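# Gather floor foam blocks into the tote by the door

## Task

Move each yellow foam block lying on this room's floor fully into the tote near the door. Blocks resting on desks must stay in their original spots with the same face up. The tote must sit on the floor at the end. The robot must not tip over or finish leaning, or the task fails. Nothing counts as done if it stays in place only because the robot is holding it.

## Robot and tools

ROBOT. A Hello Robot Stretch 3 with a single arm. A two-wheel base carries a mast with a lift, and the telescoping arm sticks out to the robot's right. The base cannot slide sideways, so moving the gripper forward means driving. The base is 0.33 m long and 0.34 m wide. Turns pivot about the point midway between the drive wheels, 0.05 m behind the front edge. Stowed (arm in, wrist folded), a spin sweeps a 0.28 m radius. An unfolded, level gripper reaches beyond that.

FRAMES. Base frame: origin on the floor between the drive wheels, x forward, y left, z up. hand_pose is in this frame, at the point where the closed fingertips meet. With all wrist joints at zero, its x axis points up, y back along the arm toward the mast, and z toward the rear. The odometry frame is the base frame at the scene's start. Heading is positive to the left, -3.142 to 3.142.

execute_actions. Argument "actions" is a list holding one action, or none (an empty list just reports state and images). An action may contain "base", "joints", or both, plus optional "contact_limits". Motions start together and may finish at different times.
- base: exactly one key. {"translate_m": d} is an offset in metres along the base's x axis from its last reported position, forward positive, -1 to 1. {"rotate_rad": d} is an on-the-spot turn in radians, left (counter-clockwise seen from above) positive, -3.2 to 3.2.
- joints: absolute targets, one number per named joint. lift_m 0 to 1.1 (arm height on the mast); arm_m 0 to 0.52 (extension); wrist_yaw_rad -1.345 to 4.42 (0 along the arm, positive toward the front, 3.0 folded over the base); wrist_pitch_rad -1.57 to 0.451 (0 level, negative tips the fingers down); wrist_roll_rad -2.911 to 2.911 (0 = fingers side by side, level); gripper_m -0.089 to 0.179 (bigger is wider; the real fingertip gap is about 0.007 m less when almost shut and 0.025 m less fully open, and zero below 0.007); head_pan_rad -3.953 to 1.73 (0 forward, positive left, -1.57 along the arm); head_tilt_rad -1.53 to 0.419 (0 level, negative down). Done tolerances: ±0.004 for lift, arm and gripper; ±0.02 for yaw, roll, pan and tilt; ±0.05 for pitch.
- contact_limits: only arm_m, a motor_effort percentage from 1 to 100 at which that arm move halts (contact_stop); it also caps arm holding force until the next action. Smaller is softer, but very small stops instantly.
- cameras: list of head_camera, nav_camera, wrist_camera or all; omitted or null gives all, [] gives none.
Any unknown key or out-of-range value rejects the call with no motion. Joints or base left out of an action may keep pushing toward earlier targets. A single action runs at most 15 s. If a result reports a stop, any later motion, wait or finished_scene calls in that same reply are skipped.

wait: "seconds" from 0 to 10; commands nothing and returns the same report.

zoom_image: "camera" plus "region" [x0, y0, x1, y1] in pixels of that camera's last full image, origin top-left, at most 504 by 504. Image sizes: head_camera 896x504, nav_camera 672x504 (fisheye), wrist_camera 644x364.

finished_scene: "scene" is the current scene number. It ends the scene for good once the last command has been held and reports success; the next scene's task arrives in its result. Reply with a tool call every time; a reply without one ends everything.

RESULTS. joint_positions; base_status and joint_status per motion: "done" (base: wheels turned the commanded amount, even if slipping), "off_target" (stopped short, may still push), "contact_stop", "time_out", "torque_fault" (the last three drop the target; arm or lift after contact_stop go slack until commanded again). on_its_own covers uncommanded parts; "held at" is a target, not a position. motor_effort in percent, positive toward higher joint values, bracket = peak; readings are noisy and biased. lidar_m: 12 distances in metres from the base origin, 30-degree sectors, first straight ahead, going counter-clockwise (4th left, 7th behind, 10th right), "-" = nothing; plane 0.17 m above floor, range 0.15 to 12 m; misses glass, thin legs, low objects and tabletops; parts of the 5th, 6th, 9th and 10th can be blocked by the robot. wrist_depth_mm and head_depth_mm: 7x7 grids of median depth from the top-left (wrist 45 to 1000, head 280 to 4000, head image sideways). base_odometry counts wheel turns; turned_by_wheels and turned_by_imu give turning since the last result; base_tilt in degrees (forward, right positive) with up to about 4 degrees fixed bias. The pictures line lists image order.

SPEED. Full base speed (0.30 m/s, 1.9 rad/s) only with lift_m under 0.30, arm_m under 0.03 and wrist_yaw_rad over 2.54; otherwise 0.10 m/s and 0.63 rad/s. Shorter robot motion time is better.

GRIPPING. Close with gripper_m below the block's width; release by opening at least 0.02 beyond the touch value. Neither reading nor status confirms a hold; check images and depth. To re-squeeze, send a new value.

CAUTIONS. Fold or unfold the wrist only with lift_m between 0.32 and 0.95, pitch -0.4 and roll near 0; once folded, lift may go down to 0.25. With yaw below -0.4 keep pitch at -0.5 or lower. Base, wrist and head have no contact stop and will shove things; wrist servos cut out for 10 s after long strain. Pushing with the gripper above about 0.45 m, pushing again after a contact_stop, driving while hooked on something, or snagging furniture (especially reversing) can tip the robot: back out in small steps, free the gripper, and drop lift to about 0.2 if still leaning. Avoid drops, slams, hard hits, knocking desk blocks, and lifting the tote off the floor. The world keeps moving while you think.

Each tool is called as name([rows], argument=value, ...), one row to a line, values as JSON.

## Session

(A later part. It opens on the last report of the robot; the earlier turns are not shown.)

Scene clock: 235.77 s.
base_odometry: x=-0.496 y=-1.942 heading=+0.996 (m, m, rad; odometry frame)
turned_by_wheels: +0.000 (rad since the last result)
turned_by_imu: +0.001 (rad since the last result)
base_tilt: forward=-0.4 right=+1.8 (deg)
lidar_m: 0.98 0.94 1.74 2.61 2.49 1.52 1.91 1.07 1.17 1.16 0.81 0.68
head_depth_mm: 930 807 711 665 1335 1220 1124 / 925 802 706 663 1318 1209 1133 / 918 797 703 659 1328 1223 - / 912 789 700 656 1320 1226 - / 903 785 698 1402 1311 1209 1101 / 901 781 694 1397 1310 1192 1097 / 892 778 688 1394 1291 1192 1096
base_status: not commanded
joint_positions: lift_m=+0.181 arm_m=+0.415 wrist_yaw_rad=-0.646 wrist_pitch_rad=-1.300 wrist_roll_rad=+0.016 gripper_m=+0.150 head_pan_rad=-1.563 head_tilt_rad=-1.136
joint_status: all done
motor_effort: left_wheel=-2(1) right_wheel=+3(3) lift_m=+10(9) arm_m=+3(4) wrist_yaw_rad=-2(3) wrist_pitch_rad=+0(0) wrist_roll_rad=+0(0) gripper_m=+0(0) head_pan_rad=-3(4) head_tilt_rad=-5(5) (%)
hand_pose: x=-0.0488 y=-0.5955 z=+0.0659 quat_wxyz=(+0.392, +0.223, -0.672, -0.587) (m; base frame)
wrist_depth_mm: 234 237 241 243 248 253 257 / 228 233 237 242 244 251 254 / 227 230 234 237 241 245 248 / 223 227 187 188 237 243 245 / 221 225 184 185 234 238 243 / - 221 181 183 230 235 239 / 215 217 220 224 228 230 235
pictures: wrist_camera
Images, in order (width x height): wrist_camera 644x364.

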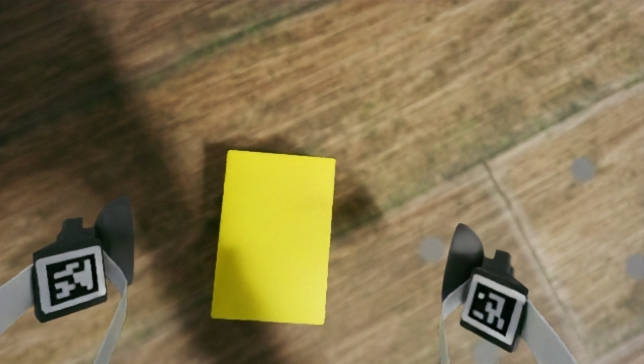

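execute_actions([
  {"joints":{"arm_m":0.43,"lift_m":0.138}},
], cameras=[])

execute_actions([
  {"joints":{"gripper_m":0.02}},
], cameras=["wrist_camera"])

execute_actions([
  {"joints":{"lift_m":0.29,"arm_m":0.2,"wrist_yaw_rad":0}},
], cameras=["wrist_camera"])

execute_actions([
  {"base":{"rotate_rad":0.6},"joints":{"arm_m":0.02,"wrist_yaw_rad":2.65,"wrist_pitch_rad":-0.4,"head_pan_rad":0,"head_tilt_rad":-0.8}},
], cameras=[])

execute_actions([
  {"base":{"rotate_rad":0.73}},
], cameras=[])

execute_actions([
  {"base":{"translate_m":1.0}},
], cameras=[])

execute_actions([
  {"base":{"translate_m":1.0}},
], cameras=["nav_camera","wrist_camera"])

Scene clock: 260.30 s.
base_odometry: x=-0.496 y=-1.942 heading=+0.996 (m, m, rad; odometry frame)
turned_by_wheels: +0.000 (rad since the last result)
turned_by_imu: +0.001 (rad since the last result)
base_tilt: forward=-0.6 right=+2.0 (deg)
lidar_m: 0.99 0.95 1.74 2.60 2.51 1.52 1.91 1.07 1.18 1.16 0.81 0.69
head_depth_mm: 928 809 711 667 1338 1219 1117 / 922 800 706 664 1322 1214 1134 / 915 796 704 661 1329 1232 - / 912 790 699 657 1314 1230 - / 909 789 695 1407 1313 1203 1105 / 898 783 692 1395 1306 1198 1103 / 889 778 688 1398 1287 1191 1099
base_status: not commanded
joint_positions: lift_m=+0.139 arm_m=+0.430 wrist_yaw_rad=-0.647 wrist_pitch_rad=-1.300 wrist_roll_rad=+0.016 gripper_m=+0.150 head_pan_rad=-1.563 head_tilt_rad=-1.136
joint_status: all done
motor_effort: left_wheel=-2(2) right_wheel=+3(3) lift_m=+10(10) arm_m=+3(3) wrist_yaw_rad=-2(2) wrist_pitch_rad=+0(0) wrist_roll_rad=+1(0) gripper_m=+0(0) head_pan_rad=-3(3) head_tilt_rad=-6(5) (%)
hand_pose: x=-0.0488 y=-0.6105 z=+0.0239 quat_wxyz=(+0.392, +0.223, -0.672, -0.587) (m; base frame)
wrist_depth_mm: 191 193 196 200 203 206 209 / 188 190 193 196 199 203 206 / 185 187 190 194 196 201 204 / 183 186 187 144 194 197 200 / 180 183 141 143 190 194 197 / - 180 139 141 188 192 195 / 175 177 138 139 186 189 192
pictures: none
No camera images: the call's "cameras" was empty. Leave "cameras" out to get every camera's image.

Scene clock: 262.10 s.
base_odometry: x=-0.496 y=-1.942 heading=+0.996 (m, m, rad; odometry frame)
turned_by_wheels: +0.000 (rad since the last result)
turned_by_imu: +0.000 (rad since the last result)
base_tilt: forward=-0.5 right=+2.0 (deg)
lidar_m: 0.98 0.94 1.74 2.60 2.50 1.53 1.91 1.07 1.18 1.16 0.81 0.68
head_depth_mm: 930 807 711 665 1335 1216 1118 / 924 801 706 662 1321 1215 1127 / 917 796 704 662 1322 1233 - / 914 790 698 657 1326 1229 - / 906 789 695 1399 1312 1210 1108 / 900 783 692 1402 1309 1196 1101 / 893 777 688 1394 1283 1192 1099
base_status: not commanded
joint_positions: lift_m=+0.139 arm_m=+0.430 wrist_yaw_rad=-0.647 wrist_pitch_rad=-1.300 wrist_roll_rad=+0.016 gripper_m=+0.021 head_pan_rad=-1.563 head_tilt_rad=-1.136
joint_status: all done
motor_effort: left_wheel=-2(1) right_wheel=+3(3) lift_m=+10(10) arm_m=+3(3) wrist_yaw_rad=-3(2) wrist_pitch_rad=+0(0) wrist_roll_rad=+1(0) gripper_m=-14(89) head_pan_rad=-4(4) head_tilt_rad=-6(5) (%)
hand_pose: x=-0.0488 y=-0.6105 z=+0.0239 quat_wxyz=(+0.392, +0.223, -0.672, -0.587) (m; base frame)
wrist_depth_mm: 190 193 195 199 203 206 209 / 187 190 192 196 199 203 206 / 185 188 191 193 197 200 203 / 183 185 185 142 194 197 200 / 180 182 139 140 192 194 197 / 178 179 137 138 190 191 195 / 176 177 135 136 185 190 192
pictures: wrist_camera
Images, in order (width x height): wrist_camera 644x364.

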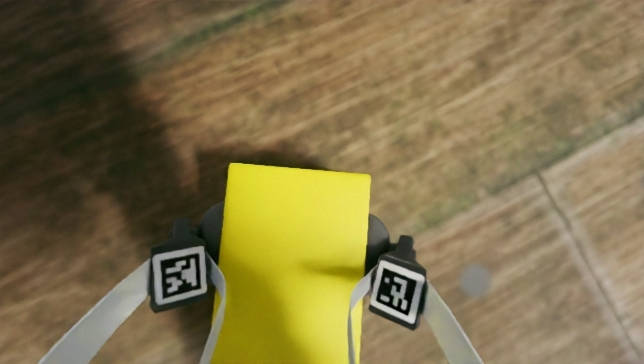

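Scene clock: 265.03 s.
base_odometry: x=-0.496 y=-1.942 heading=+0.996 (m, m, rad; odometry frame)
turned_by_wheels: +0.000 (rad since the last result)
turned_by_imu: +0.000 (rad since the last result)
base_tilt: forward=-0.5 right=+1.8 (deg)
lidar_m: 0.99 0.94 1.74 2.60 2.50 1.53 1.91 1.07 1.18 0.33 0.81 0.68
head_depth_mm: 930 806 709 667 1333 1218 1119 / 922 801 708 662 1321 1212 1133 / 919 795 705 1409 1307 1221 - / 907 790 700 1395 1279 1226 - / 906 790 696 1408 1309 1204 1104 / 895 782 692 1409 1304 1194 1101 / 894 778 689 1395 1291 1193 1097
base_status: not commanded
joint_positions: lift_m=+0.289 arm_m=+0.200 wrist_yaw_rad=-0.002 wrist_pitch_rad=-1.301 wrist_roll_rad=+0.016 gripper_m=+0.021 head_pan_rad=-1.563 head_tilt_rad=-1.136
joint_status: all done
motor_effort: left_wheel=-2(2) right_wheel=+3(3) lift_m=+26(26) arm_m=-4(6) wrist_yaw_rad=+1(1) wrist_pitch_rad=+0(0) wrist_roll_rad=+0(1) gripper_m=-15(15) head_pan_rad=-3(3) head_tilt_rad=-6(6) (%)
hand_pose: x=-0.0217 y=-0.3903 z=+0.1748 quat_wxyz=(+0.558, +0.424, -0.567, -0.433) (m; base frame)
wrist_depth_mm: 344 351 353 361 367 373 380 / 339 346 351 355 362 370 373 / 338 340 345 350 359 363 370 / 332 336 338 142 353 356 365 / 328 332 138 140 349 352 359 / 322 326 137 138 346 348 355 / 318 322 135 136 338 345 347
pictures: wrist_camera
Images, in order (width x height): wrist_camera 644x364.

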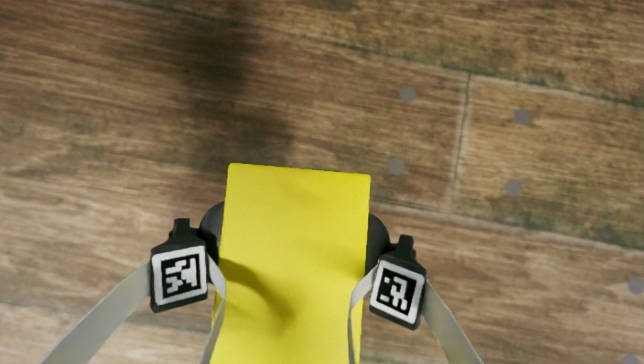

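Scene clock: 267.60 s.
base_odometry: x=-0.496 y=-1.942 heading=+1.595 (m, m, rad; odometry frame)
turned_by_wheels: +0.600 (rad since the last result)
turned_by_imu: +0.606 (rad since the last result)
base_tilt: forward=-0.6 right=+1.9 (deg)
lidar_m: 0.94 1.74 2.60 2.22 1.92 1.91 1.07 1.16 1.16 0.81 0.69 1.11
head_depth_mm: 987 778 1204 1139 970 1287 1160 / 1041 769 1291 1137 1412 1280 1189 / 1018 808 1334 1129 1462 1337 1182 / 921 887 1225 1162 1488 1348 1175 / 820 916 1069 1231 1467 1352 1173 / 844 997 1301 1738 1548 1333 1168 / 1116 1724 1472 1777 1557 1329 1165
base_status: done
joint_positions: lift_m=+0.289 arm_m=+0.020 wrist_yaw_rad=+2.647 wrist_pitch_rad=-0.420 wrist_roll_rad=+0.016 gripper_m=+0.021 head_pan_rad=-0.007 head_tilt_rad=-0.804
joint_status: all done
motor_effort: left_wheel=-2(7) right_wheel=+4(10) lift_m=+25(25) arm_m=-4(5) wrist_yaw_rad=+3(4) wrist_pitch_rad=+6(6) wrist_roll_rad=+1(0) gripper_m=-13(15) head_pan_rad=+4(45) head_tilt_rad=+2(20) (%)
hand_pose: x=+0.0852 y=+0.0319 z=+0.3016 quat_wxyz=(+0.313, +0.711, -0.029, +0.629) (m; base frame)
wrist_depth_mm: - - - - - - - / - - - - - - - / 848 885 955 - - - - / 668 701 661 142 813 840 852 / 566 585 138 140 671 688 708 / 492 499 137 138 560 563 585 / - - 134 136 459 484 495
pictures: none
No camera images: the call's "cameras" was empty. Leave "cameras" out to get every camera's image.

Scene clock: 269.13 s.
base_odometry: x=-0.496 y=-1.942 heading=+2.325 (m, m, rad; odometry frame)
turned_by_wheels: +0.730 (rad since the last result)
turned_by_imu: +0.735 (rad since the last result)
base_tilt: forward=-0.7 right=+1.9 (deg)
lidar_m: 1.74 2.63 2.09 1.52 1.92 1.07 1.16 0.81 1.22 0.68 1.13 0.94
head_depth_mm: 1425 1693 1512 1836 1525 1356 1194 / 2347 1754 1957 1885 1600 1374 1187 / 2353 2678 2449 1923 1598 1355 1184 / 2339 2645 2471 1925 1572 1353 1172 / 2296 2611 2398 1906 1573 1339 1170 / 2256 2542 2388 1899 1563 1339 1172 / 2225 2493 2370 1890 1567 1333 1162
base_status: done
joint_positions: lift_m=+0.289 arm_m=+0.020 wrist_yaw_rad=+2.647 wrist_pitch_rad=-0.420 wrist_roll_rad=+0.016 gripper_m=+0.021 head_pan_rad=-0.007 head_tilt_rad=-0.803
joint_status: not commanded
motor_effort: left_wheel=-2(10) right_wheel=+3(13) lift_m=+25(25) arm_m=-4(4) wrist_yaw_rad=+3(3) wrist_pitch_rad=+6(6) wrist_roll_rad=+0(1) gripper_m=-14(14) head_pan_rad=+3(3) head_tilt_rad=+2(2) (%)
hand_pose: x=+0.0852 y=+0.0319 z=+0.3017 quat_wxyz=(+0.312, +0.711, -0.029, +0.629) (m; base frame)
wrist_depth_mm: - - - - - - - / - - - - - - - / 839 908 959 - - - - / 676 704 669 142 807 847 895 / 559 582 138 140 672 681 711 / 495 510 136 138 568 561 583 / - - 134 136 457 486 492
pictures: none
No camera images: the call's "cameras" was empty. Leave "cameras" out to get every camera's image.

Scene clock: 274.13 s.
base_odometry: x=-1.180 y=-1.213 heading=+2.325 (m, m, rad; odometry frame)
turned_by_wheels: +0.000 (rad since the last result)
turned_by_imu: +0.005 (rad since the last result)
base_tilt: forward=-0.6 right=+2.2 (deg)
lidar_m: 1.61 1.63 1.73 1.76 2.07 1.94 2.15 1.27 0.56 0.57 0.98 0.80
head_depth_mm: 1493 1698 1961 1974 1528 1274 1173 / 1470 1663 1920 1953 1606 1360 1185 / 1430 1628 1898 1923 1596 1353 1190 / 1415 1602 1847 1926 1582 1357 1181 / 1394 1583 1799 1911 1575 1351 1168 / 1373 1552 1771 1898 1575 1348 1170 / 1353 1528 1762 1893 1554 1349 1161
base_status: done
joint_positions: lift_m=+0.289 arm_m=+0.020 wrist_yaw_rad=+2.647 wrist_pitch_rad=-0.420 wrist_roll_rad=+0.016 gripper_m=+0.021 head_pan_rad=-0.007 head_tilt_rad=-0.803
joint_status: not commanded
motor_effort: left_wheel=-2(6) right_wheel=+4(14) lift_m=+25(25) arm_m=-4(5) wrist_yaw_rad=+2(3) wrist_pitch_rad=+7(6) wrist_roll_rad=+1(0) gripper_m=-14(15) head_pan_rad=+3(3) head_tilt_rad=+1(1) (%)
hand_pose: x=+0.0851 y=+0.0319 z=+0.3017 quat_wxyz=(+0.312, +0.711, -0.028, +0.629) (m; base frame)
wrist_depth_mm: - - - - - - - / - - - - - - - / 834 892 947 998 - - - / 674 707 674 143 815 849 925 / 569 578 138 140 676 679 699 / 500 504 136 138 566 564 587 / - - 135 136 453 487 499
pictures: none
No camera images: the call's "cameras" was empty. Leave "cameras" out to get every camera's image.

Scene clock: 279.13 s.
base_odometry: x=-1.865 y=-0.484 heading=+2.325 (m, m, rad; odometry frame)
turned_by_wheels: +0.000 (rad since the last result)
turned_by_imu: +0.005 (rad since the last result)
base_tilt: forward=-0.5 right=+2.0 (deg)
lidar_m: 0.62 0.63 0.78 1.59 1.75 2.30 2.90 1.27 0.50 0.86 1.04 0.68
head_depth_mm: 542 617 717 852 1052 1308 1195 / 535 604 698 832 1022 1284 1192 / 524 596 688 812 994 1258 1178 / 518 584 674 793 958 1230 1179 / 510 575 660 775 936 1193 1172 / 503 564 648 756 915 1154 1167 / 494 557 636 741 888 1118 1161
base_status: done
joint_positions: lift_m=+0.289 arm_m=+0.020 wrist_yaw_rad=+2.647 wrist_pitch_rad=-0.420 wrist_roll_rad=+0.016 gripper_m=+0.021 head_pan_rad=-0.007 head_tilt_rad=-0.803
joint_status: not commanded
motor_effort: left_wheel=-2(6) right_wheel=+4(13) lift_m=+26(25) arm_m=-4(4) wrist_yaw_rad=+2(2) wrist_pitch_rad=+6(6) wrist_roll_rad=+0(0) gripper_m=-15(14) head_pan_rad=+4(3) head_tilt_rad=+2(1) (%)
hand_pose: x=+0.0851 y=+0.0319 z=+0.3017 quat_wxyz=(+0.312, +0.711, -0.028, +0.629) (m; base frame)
wrist_depth_mm: - - - 987 729 571 475 / - - - - 757 589 493 / 847 893 957 955 791 611 505 / 682 709 666 142 765 633 531 / 566 586 138 140 669 632 540 / 494 504 137 138 563 564 543 / - - 135 136 456 485 498
pictures: nav_camera (sideways: a quarter turn counterclockwise sets it upright), wrist_camera
Images, in order (width x height): nav_camera 672x504, wrist_camera 644x364.

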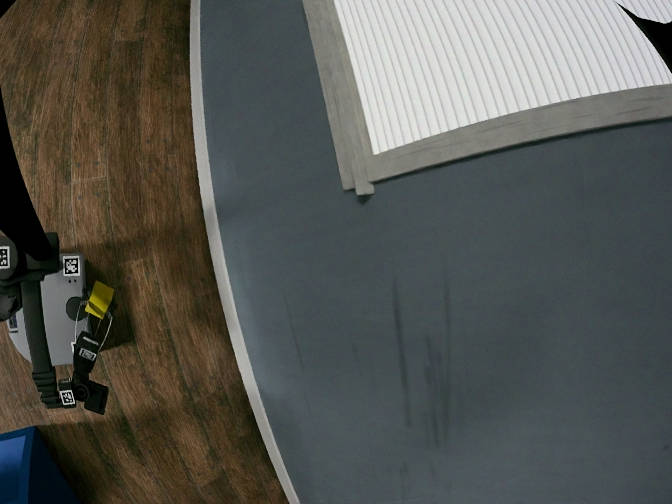

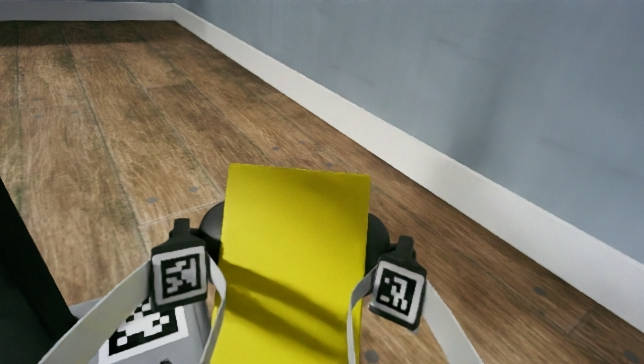

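execute_actions([
  {"base":{"rotate_rad":-1.39}},
], cameras=[])

execute_actions([
  {"base":{"translate_m":1.0}},
], cameras=[])

execute_actions([
  {"base":{"translate_m":0.5},"joints":{"head_tilt_rad":-1.1}},
], cameras=["head_camera"])

Scene clock: 292.97 s.
base_odometry: x=-1.865 y=-0.484 heading=+0.935 (m, m, rad; odometry frame)
turned_by_wheels: -1.390 (rad since the last result)
turned_by_imu: -1.398 (rad since the last result)
base_tilt: forward=-0.4 right=+1.9 (deg)
lidar_m: 2.06 0.85 0.64 0.62 0.65 0.92 1.74 2.29 2.89 1.27 0.51 0.50
head_depth_mm: 2277 2544 2526 1020 983 962 989 / 2254 2520 2493 1935 1612 1305 1166 / 2256 2562 2405 1938 1606 1353 1175 / 2248 2550 2290 1915 1586 1351 1182 / 2255 2544 2395 1905 1577 1339 1173 / 2266 2509 2382 1894 1563 1336 1160 / 1797 1861 1914 1805 1554 1345 1164
base_status: done
joint_positions: lift_m=+0.289 arm_m=+0.020 wrist_yaw_rad=+2.647 wrist_pitch_rad=-0.420 wrist_roll_rad=+0.016 gripper_m=+0.021 head_pan_rad=-0.007 head_tilt_rad=-0.803
joint_status: not commanded
motor_effort: left_wheel=+3(11) right_wheel=-3(12) lift_m=+26(26) arm_m=-5(4) wrist_yaw_rad=+2(2) wrist_pitch_rad=+7(6) wrist_roll_rad=+0(0) gripper_m=-14(15) head_pan_rad=+4(3) head_tilt_rad=+2(1) (%)
hand_pose: x=+0.0851 y=+0.0319 z=+0.3017 quat_wxyz=(+0.312, +0.711, -0.028, +0.629) (m; base frame)
wrist_depth_mm: 540 590 651 719 841 957 - / 581 633 711 791 939 - - / 609 679 760 871 - - - / 636 700 667 142 812 865 917 / 569 582 138 140 674 672 708 / 494 504 137 138 573 567 593 / - - 135 136 456 489 501
pictures: none
No camera images: the call's "cameras" was empty. Leave "cameras" out to get every camera's image.

Scene clock: 298.07 s.
base_odometry: x=-1.271 y=+0.320 heading=+0.935 (m, m, rad; odometry frame)
turned_by_wheels: +0.000 (rad since the last result)
turned_by_imu: +0.005 (rad since the last result)
base_tilt: forward=-0.6 right=+2.0 (deg)
lidar_m: 1.55 0.77 0.60 0.58 0.61 0.87 2.71 0.52 0.42 0.80 2.12 1.60
head_depth_mm: 1333 1499 1725 1900 1616 1371 1194 / 1342 1505 1734 1903 1614 1371 1183 / 1340 1507 1739 1905 1568 1356 1181 / 1350 1517 1764 1931 1534 1356 1173 / 1349 1517 1744 1906 1579 1339 1172 / 1358 1533 1766 1900 1569 1341 1159 / 1362 1547 1726 1765 1562 1333 1165
base_status: done
joint_positions: lift_m=+0.289 arm_m=+0.020 wrist_yaw_rad=+2.647 wrist_pitch_rad=-0.420 wrist_roll_rad=+0.016 gripper_m=+0.021 head_pan_rad=-0.007 head_tilt_rad=-0.803
joint_status: not commanded
motor_effort: left_wheel=+3(11) right_wheel=-3(8) lift_m=+25(26) arm_m=-4(5) wrist_yaw_rad=+2(2) wrist_pitch_rad=+6(6) wrist_roll_rad=+0(0) gripper_m=-14(15) head_pan_rad=+4(3) head_tilt_rad=+1(1) (%)
hand_pose: x=+0.0851 y=+0.0319 z=+0.3017 quat_wxyz=(+0.312, +0.711, -0.028, +0.629) (m; base frame)
wrist_depth_mm: 507 558 610 672 758 878 - / 543 601 659 735 843 974 - / 588 651 731 813 939 - - / 611 661 666 142 804 861 905 / 566 580 139 140 659 677 709 / 498 505 136 138 568 565 582 / - - 134 136 455 488 494
pictures: none
No camera images: the call's "cameras" was empty. Leave "cameras" out to get every camera's image.

Scene clock: 301.40 s.
base_odometry: x=-0.975 y=+0.723 heading=+0.935 (m, m, rad; odometry frame)
turned_by_wheels: +0.000 (rad since the last result)
turned_by_imu: +0.003 (rad since the last result)
base_tilt: forward=-0.6 right=+1.8 (deg)
lidar_m: 1.06 0.74 0.56 0.54 0.56 0.83 2.64 0.79 1.00 3.11 1.44 1.09
head_depth_mm: 995 1179 1473 1533 1362 1233 1121 / 1001 1194 1473 1502 1332 1230 1131 / 1003 1200 1485 1506 1335 1226 1125 / 1003 1205 1489 1513 1326 1216 1121 / 1016 1213 1507 1486 1330 1212 836 / 1018 1217 1513 1480 1326 1210 1111 / 1022 1215 1525 1485 1321 1205 1097
base_status: done
joint_positions: lift_m=+0.289 arm_m=+0.020 wrist_yaw_rad=+2.647 wrist_pitch_rad=-0.420 wrist_roll_rad=+0.016 gripper_m=+0.021 head_pan_rad=-0.007 head_tilt_rad=-1.087
joint_status: all done
motor_effort: left_wheel=+2(10) right_wheel=-3(8) lift_m=+25(25) arm_m=-5(4) wrist_yaw_rad=+2(2) wrist_pitch_rad=+6(6) wrist_roll_rad=+0(0) gripper_m=-14(14) head_pan_rad=+4(4) head_tilt_rad=-6(24) (%)
hand_pose: x=+0.0851 y=+0.0319 z=+0.3017 quat_wxyz=(+0.312, +0.711, -0.028, +0.629) (m; base frame)
wrist_depth_mm: 478 525 583 647 727 871 897 / 512 563 623 706 801 981 887 / 549 604 671 787 913 - 931 / 583 650 672 142 815 859 870 / 565 584 138 140 670 675 715 / 491 510 137 138 558 564 459 / - - 135 136 455 485 410
pictures: head_camera (sideways: a quarter turn clockwise sets it upright)
Images, in order (width x height): head_camera 896x504.

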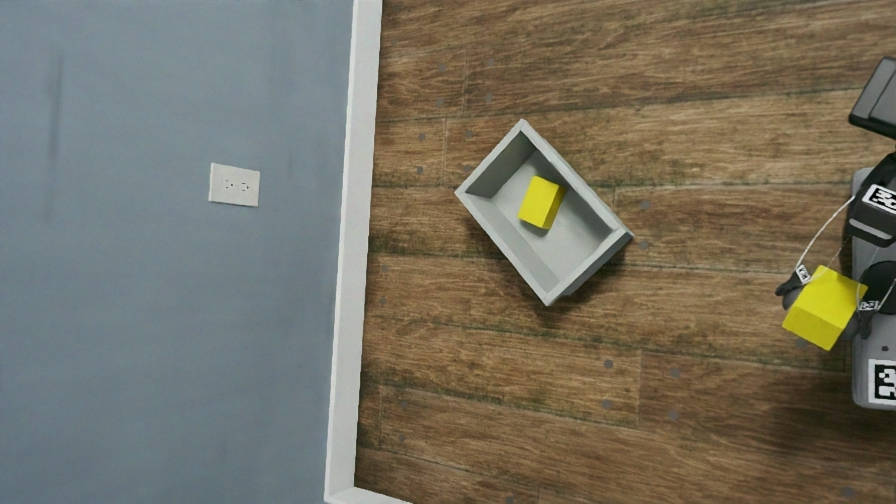

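execute_actions([
  {"base":{"rotate_rad":1.6},"joints":{"wrist_yaw_rad":0,"arm_m":0.1,"lift_m":0.31,"head_pan_rad":-1.57}},
], cameras=[])

execute_actions([
  {"joints":{"wrist_pitch_rad":-1.3,"arm_m":0.33,"wrist_yaw_rad":-0.75}},
], cameras=["wrist_camera","head_camera"])

Scene clock: 319.37 s.
base_odometry: x=-0.975 y=+0.723 heading=+2.535 (m, m, rad; odometry frame)
turned_by_wheels: +1.600 (rad since the last result)
turned_by_imu: +1.615 (rad since the last result)
base_tilt: forward=-0.8 right=+2.0 (deg)
lidar_m: 0.54 0.60 0.87 3.13 0.90 1.04 3.19 1.40 1.08 1.05 0.72 0.55
head_depth_mm: 990 1169 1437 1520 1362 1226 1127 / 997 1186 1468 1508 1334 1225 1138 / 1007 1191 1487 1507 1344 1223 - / 1018 1208 1512 1486 1320 1207 - / 1029 1224 1523 1497 1338 1202 1101 / 1040 1244 1548 1481 1332 1213 1099 / 1052 1255 1500 1449 1326 1199 1102
base_status: done
joint_positions: lift_m=+0.309 arm_m=+0.100 wrist_yaw_rad=+0.003 wrist_pitch_rad=-0.420 wrist_roll_rad=+0.016 gripper_m=+0.021 head_pan_rad=-1.563 head_tilt_rad=-1.087
joint_status: all done
motor_effort: left_wheel=-2(7) right_wheel=+3(13) lift_m=+25(26) arm_m=+2(4) wrist_yaw_rad=-2(2) wrist_pitch_rad=+6(6) wrist_roll_rad=+0(1) gripper_m=-14(14) head_pan_rad=-3(49) head_tilt_rad=-5(5) (%)
hand_pose: x=-0.0208 y=-0.4688 z=+0.3217 quat_wxyz=(+0.687, +0.148, -0.696, -0.148) (m; base frame)
wrist_depth_mm: 659 706 694 666 662 629 623 / 673 768 765 726 707 686 678 / 692 834 827 799 780 763 737 / 662 744 704 142 815 803 780 / 586 614 139 140 702 708 746 / 501 529 136 138 484 461 618 / 442 448 135 136 433 429 521
pictures: none
No camera images: the call's "cameras" was empty. Leave "cameras" out to get every camera's image.

Scene clock: 322.30 s.
base_odometry: x=-0.975 y=+0.723 heading=+2.535 (m, m, rad; odometry frame)
turned_by_wheels: +0.000 (rad since the last result)
turned_by_imu: +0.000 (rad since the last result)
base_tilt: forward=-0.5 right=+1.9 (deg)
lidar_m: 0.54 0.60 0.87 3.12 0.90 1.04 3.19 1.40 1.08 1.06 0.72 0.55
head_depth_mm: 987 1176 1444 1528 1356 1235 1122 / 996 1191 1457 1513 1331 1220 1133 / 1006 1205 1476 1524 1342 1220 - / 1013 1210 1504 1528 1283 1223 - / 1025 1226 1528 1492 1333 1212 1102 / 1032 1243 1558 1481 1334 1201 1104 / 1052 1256 1490 1453 1322 1196 1102
base_status: not commanded
joint_positions: lift_m=+0.309 arm_m=+0.330 wrist_yaw_rad=-0.748 wrist_pitch_rad=-1.300 wrist_roll_rad=+0.016 gripper_m=+0.021 head_pan_rad=-1.563 head_tilt_rad=-1.087
joint_status: all done
motor_effort: left_wheel=-2(2) right_wheel=+3(3) lift_m=+25(26) arm_m=+3(2) wrist_yaw_rad=-2(3) wrist_pitch_rad=+0(5) wrist_roll_rad=+1(1) gripper_m=-15(14) head_pan_rad=-3(4) head_tilt_rad=-5(6) (%)
hand_pose: x=-0.0524 y=-0.5077 z=+0.1948 quat_wxyz=(+0.362, +0.188, -0.683, -0.606) (m; base frame)
wrist_depth_mm: 365 370 372 381 371 313 404 / 359 366 347 334 336 389 400 / 357 361 338 368 356 386 391 / 347 358 239 142 368 377 384 / 346 351 139 140 296 372 383 / 339 346 136 138 245 368 373 / 337 339 135 136 355 363 370
pictures: head_camera (sideways: a quarter turn clockwise sets it upright), wrist_camera
Images, in order (width x height): head_camera 896x504, wrist_camera 644x364.

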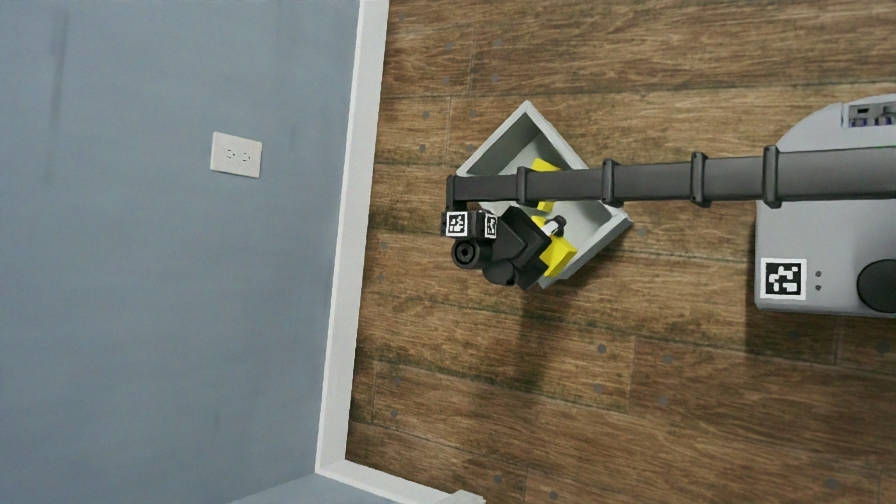

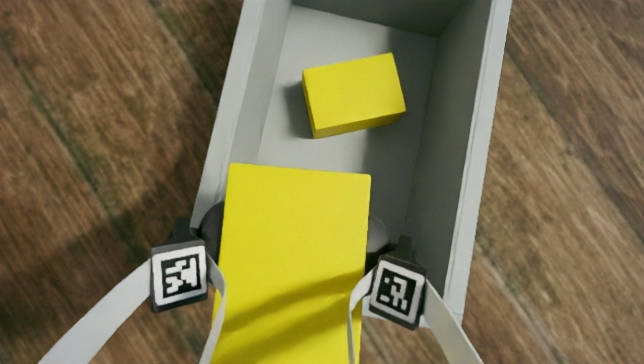

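execute_actions([
  {"base":{"translate_m":-0.047},"joints":{"arm_m":0.346,"wrist_yaw_rad":-0.83,"lift_m":0.27}},
], cameras=[])

execute_actions([
  {"joints":{"lift_m":0.2}},
], cameras=["wrist_camera","head_camera"])

Scene clock: 334.40 s.
base_odometry: x=-0.936 y=+0.696 heading=+2.535 (m, m, rad; odometry frame)
turned_by_wheels: +0.000 (rad since the last result)
turned_by_imu: +0.000 (rad since the last result)
base_tilt: forward=-0.5 right=+2.0 (deg)
lidar_m: 0.59 0.65 0.94 1.08 0.90 1.05 3.14 1.39 1.07 0.46 0.78 0.60
head_depth_mm: 981 1168 1431 1520 1358 1231 1123 / 996 1182 1446 1516 1344 1223 1130 / 1003 1193 1474 1508 1328 1239 - / 1015 1216 1494 1544 1285 1222 - / 1023 1221 1523 1496 1329 1204 1106 / 1034 1240 1541 1476 1332 1208 1098 / 1047 1256 1530 1481 1328 1197 1099
base_status: done
joint_positions: lift_m=+0.271 arm_m=+0.346 wrist_yaw_rad=-0.826 wrist_pitch_rad=-1.300 wrist_roll_rad=+0.016 gripper_m=+0.021 head_pan_rad=-1.563 head_tilt_rad=-1.087
joint_status: all done
motor_effort: left_wheel=-2(6) right_wheel=+4(6) lift_m=+10(22) arm_m=+3(3) wrist_yaw_rad=-2(2) wrist_pitch_rad=+1(0) wrist_roll_rad=+1(0) gripper_m=-14(14) head_pan_rad=-4(3) head_tilt_rad=-6(5) (%)
hand_pose: x=-0.0548 y=-0.5211 z=+0.1559 quat_wxyz=(+0.338, +0.161, -0.690, -0.620) (m; base frame)
wrist_depth_mm: 326 329 296 323 289 353 361 / 320 323 313 330 314 346 354 / 315 317 291 284 289 341 347 / 311 223 242 142 275 339 344 / 307 217 138 140 233 332 336 / 304 306 137 138 203 326 335 / 300 196 135 136 235 322 327
pictures: none
No camera images: the call's "cameras" was empty. Leave "cameras" out to get every camera's image.

Scene clock: 335.87 s.
base_odometry: x=-0.936 y=+0.696 heading=+2.535 (m, m, rad; odometry frame)
turned_by_wheels: +0.000 (rad since the last result)
turned_by_imu: +0.000 (rad since the last result)
base_tilt: forward=-0.4 right=+1.9 (deg)
lidar_m: 0.59 0.65 0.94 1.07 0.89 1.04 3.14 1.39 1.07 1.05 0.78 0.60
head_depth_mm: 986 1165 1432 1519 1362 1234 1120 / 994 1183 1463 1519 1351 1222 1131 / 1005 1193 1482 1514 1333 1222 - / 1015 1212 1502 1519 1285 1222 - / 1021 1218 1515 1486 1318 1206 1104 / 1037 1239 1537 1482 1324 1205 1104 / 1039 1253 1538 1475 1317 1198 1098
base_status: not commanded
joint_positions: lift_m=+0.201 arm_m=+0.346 wrist_yaw_rad=-0.827 wrist_pitch_rad=-1.300 wrist_roll_rad=+0.016 gripper_m=+0.021 head_pan_rad=-1.563 head_tilt_rad=-1.087
joint_status: all done
motor_effort: left_wheel=-2(2) right_wheel=+4(4) lift_m=+10(10) arm_m=+3(3) wrist_yaw_rad=-2(2) wrist_pitch_rad=+0(0) wrist_roll_rad=+0(0) gripper_m=-14(15) head_pan_rad=-4(3) head_tilt_rad=-5(5) (%)
hand_pose: x=-0.0548 y=-0.5211 z=+0.0859 quat_wxyz=(+0.338, +0.161, -0.690, -0.620) (m; base frame)
wrist_depth_mm: 252 150 258 261 266 165 279 / 247 156 239 212 248 159 276 / 128 161 250 209 257 154 272 / 127 168 243 142 255 148 268 / 125 163 138 140 232 143 262 / 127 155 136 138 199 139 260 / - 194 135 136 235 134 255
pictures: head_camera (sideways: a quarter turn clockwise sets it upright), wrist_camera
Images, in order (width x height): head_camera 896x504, wrist_camera 644x364.

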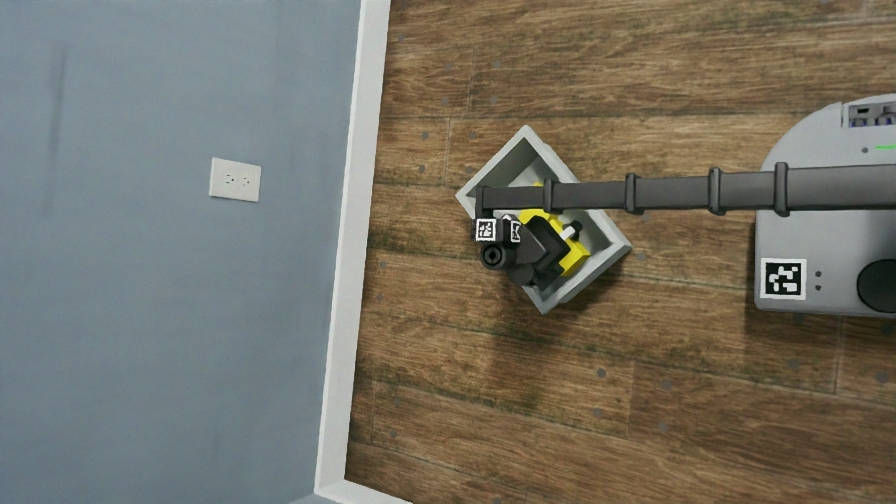

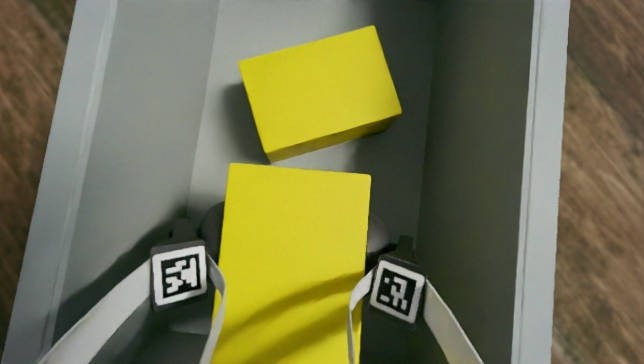

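execute_actions([
  {"joints":{"lift_m":0.146}},
], cameras=[])

execute_actions([
  {"joints":{"gripper_m":0.092}},
], cameras=[])

execute_actions([
  {"joints":{"lift_m":0.27}},
], cameras=["wrist_camera"])

finished_scene(scene=1)

Scene clock: 352.83 s.
base_odometry: x=-0.936 y=+0.696 heading=+2.535 (m, m, rad; odometry frame)
turned_by_wheels: +0.000 (rad since the last result)
turned_by_imu: +0.001 (rad since the last result)
base_tilt: forward=-0.4 right=+1.9 (deg)
lidar_m: 0.59 0.65 0.94 1.07 0.90 1.05 3.13 1.39 1.08 1.06 0.78 0.60
head_depth_mm: 981 1164 1430 1528 1355 1229 1124 / 991 1187 1455 1511 1352 1222 1134 / 1002 1195 1478 1504 1325 1233 - / 1016 1213 1508 1498 1292 1221 - / 1023 1224 1525 1494 1318 1206 1112 / 1033 1240 1550 1488 1341 1212 1106 / 1045 1258 1539 1481 1327 1199 1094
base_status: not commanded
joint_positions: lift_m=+0.147 arm_m=+0.346 wrist_yaw_rad=-0.827 wrist_pitch_rad=-1.300 wrist_roll_rad=+0.016 gripper_m=+0.021 head_pan_rad=-1.563 head_tilt_rad=-1.087
joint_status: all done
motor_effort: left_wheel=-2(1) right_wheel=+4(4) lift_m=+10(10) arm_m=+3(3) wrist_yaw_rad=-3(3) wrist_pitch_rad=+0(1) wrist_roll_rad=+0(0) gripper_m=-14(14) head_pan_rad=-3(4) head_tilt_rad=-5(4) (%)
hand_pose: x=-0.0548 y=-0.5211 z=+0.0319 quat_wxyz=(+0.338, +0.161, -0.690, -0.620) (m; base frame)
wrist_depth_mm: 112 150 156 158 160 165 109 / 114 156 196 155 159 159 106 / 118 162 195 190 202 153 104 / 121 167 192 142 200 148 102 / 124 163 138 140 196 144 99 / 128 155 137 138 194 139 97 / - 183 135 136 190 133 95
pictures: none
No camera images: the call's "cameras" was empty. Leave "cameras" out to get every camera's image.

Scene clock: 354.03 s.
base_odometry: x=-0.936 y=+0.696 heading=+2.535 (m, m, rad; odometry frame)
turned_by_wheels: +0.000 (rad since the last result)
turned_by_imu: +0.000 (rad since the last result)
base_tilt: forward=-0.6 right=+1.8 (deg)
lidar_m: 0.59 0.65 0.94 1.07 0.90 1.05 3.14 1.39 1.07 1.06 0.78 0.60
head_depth_mm: 985 1168 1432 1524 1361 1228 1120 / 993 1184 1460 1509 1355 1229 1131 / 1002 1196 1486 1498 1335 1229 - / 1018 1204 1498 1507 1283 1227 - / 1027 1224 1527 1496 1322 1216 1104 / 1031 1243 1539 1476 1333 1212 1100 / 1050 1256 1530 1462 1320 1199 1102
base_status: not commanded
joint_positions: lift_m=+0.147 arm_m=+0.346 wrist_yaw_rad=-0.827 wrist_pitch_rad=-1.300 wrist_roll_rad=+0.016 gripper_m=+0.092 head_pan_rad=-1.563 head_tilt_rad=-1.087
joint_status: all done
motor_effort: left_wheel=-1(2) right_wheel=+4(4) lift_m=+10(10) arm_m=+3(2) wrist_yaw_rad=-2(2) wrist_pitch_rad=+0(1) wrist_roll_rad=+1(0) gripper_m=+0(80) head_pan_rad=-3(3) head_tilt_rad=-5(5) (%)
hand_pose: x=-0.0548 y=-0.5211 z=+0.0319 quat_wxyz=(+0.338, +0.161, -0.690, -0.620) (m; base frame)
wrist_depth_mm: 111 150 156 157 160 165 109 / 114 155 196 154 158 159 107 / 117 161 194 190 202 153 104 / 121 168 191 150 199 148 102 / 124 152 147 148 196 143 99 / 124 - 145 146 - 139 97 / - 182 143 144 191 127 95
pictures: none
No camera images: the call's "cameras" was empty. Leave "cameras" out to get every camera's image.

Scene clock: 356.00 s.
base_odometry: x=-0.936 y=+0.696 heading=+2.535 (m, m, rad; odometry frame)
turned_by_wheels: +0.000 (rad since the last result)
turned_by_imu: +0.000 (rad since the last result)
base_tilt: forward=-0.4 right=+2.0 (deg)
lidar_m: 0.59 0.65 0.94 1.08 0.90 1.04 3.15 1.39 1.07 1.06 0.78 0.60
head_depth_mm: 985 1167 1438 1513 1355 1232 1120 / 997 1178 1451 1515 1349 1224 1129 / 1003 1195 1484 1515 1331 1248 - / 1016 1210 1500 1532 1296 1219 - / 1025 1225 1520 1492 1314 1209 1110 / 1035 1237 1538 1480 1333 1207 1097 / 1044 1253 1538 1476 1318 1199 1102
base_status: not commanded
joint_positions: lift_m=+0.269 arm_m=+0.346 wrist_yaw_rad=-0.827 wrist_pitch_rad=-1.300 wrist_roll_rad=+0.016 gripper_m=+0.092 head_pan_rad=-1.563 head_tilt_rad=-1.087
joint_status: all done
motor_effort: left_wheel=-2(2) right_wheel=+4(4) lift_m=+25(26) arm_m=+2(2) wrist_yaw_rad=-3(3) wrist_pitch_rad=+0(0) wrist_roll_rad=+1(0) gripper_m=+0(1) head_pan_rad=-3(3) head_tilt_rad=-5(5) (%)
hand_pose: x=-0.0548 y=-0.5211 z=+0.1548 quat_wxyz=(+0.338, +0.161, -0.690, -0.620) (m; base frame)
wrist_depth_mm: 326 326 294 323 290 351 360 / 320 323 308 329 314 346 354 / 314 318 290 278 288 340 346 / 312 221 316 320 274 335 342 / 306 310 312 274 236 331 338 / 304 - 307 311 - 324 333 / 300 194 234 259 233 322 328
pictures: wrist_camera
Images, in order (width x height): wrist_camera 644x364.

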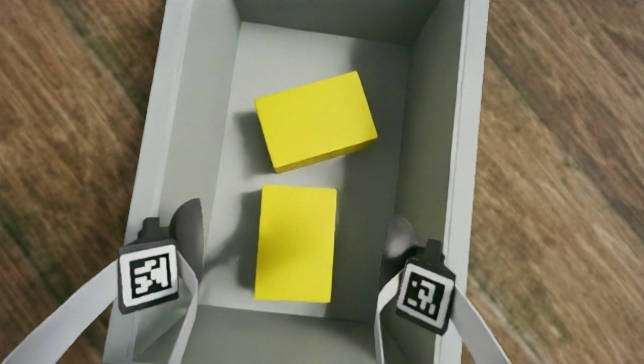

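The scene is finished: the task was done.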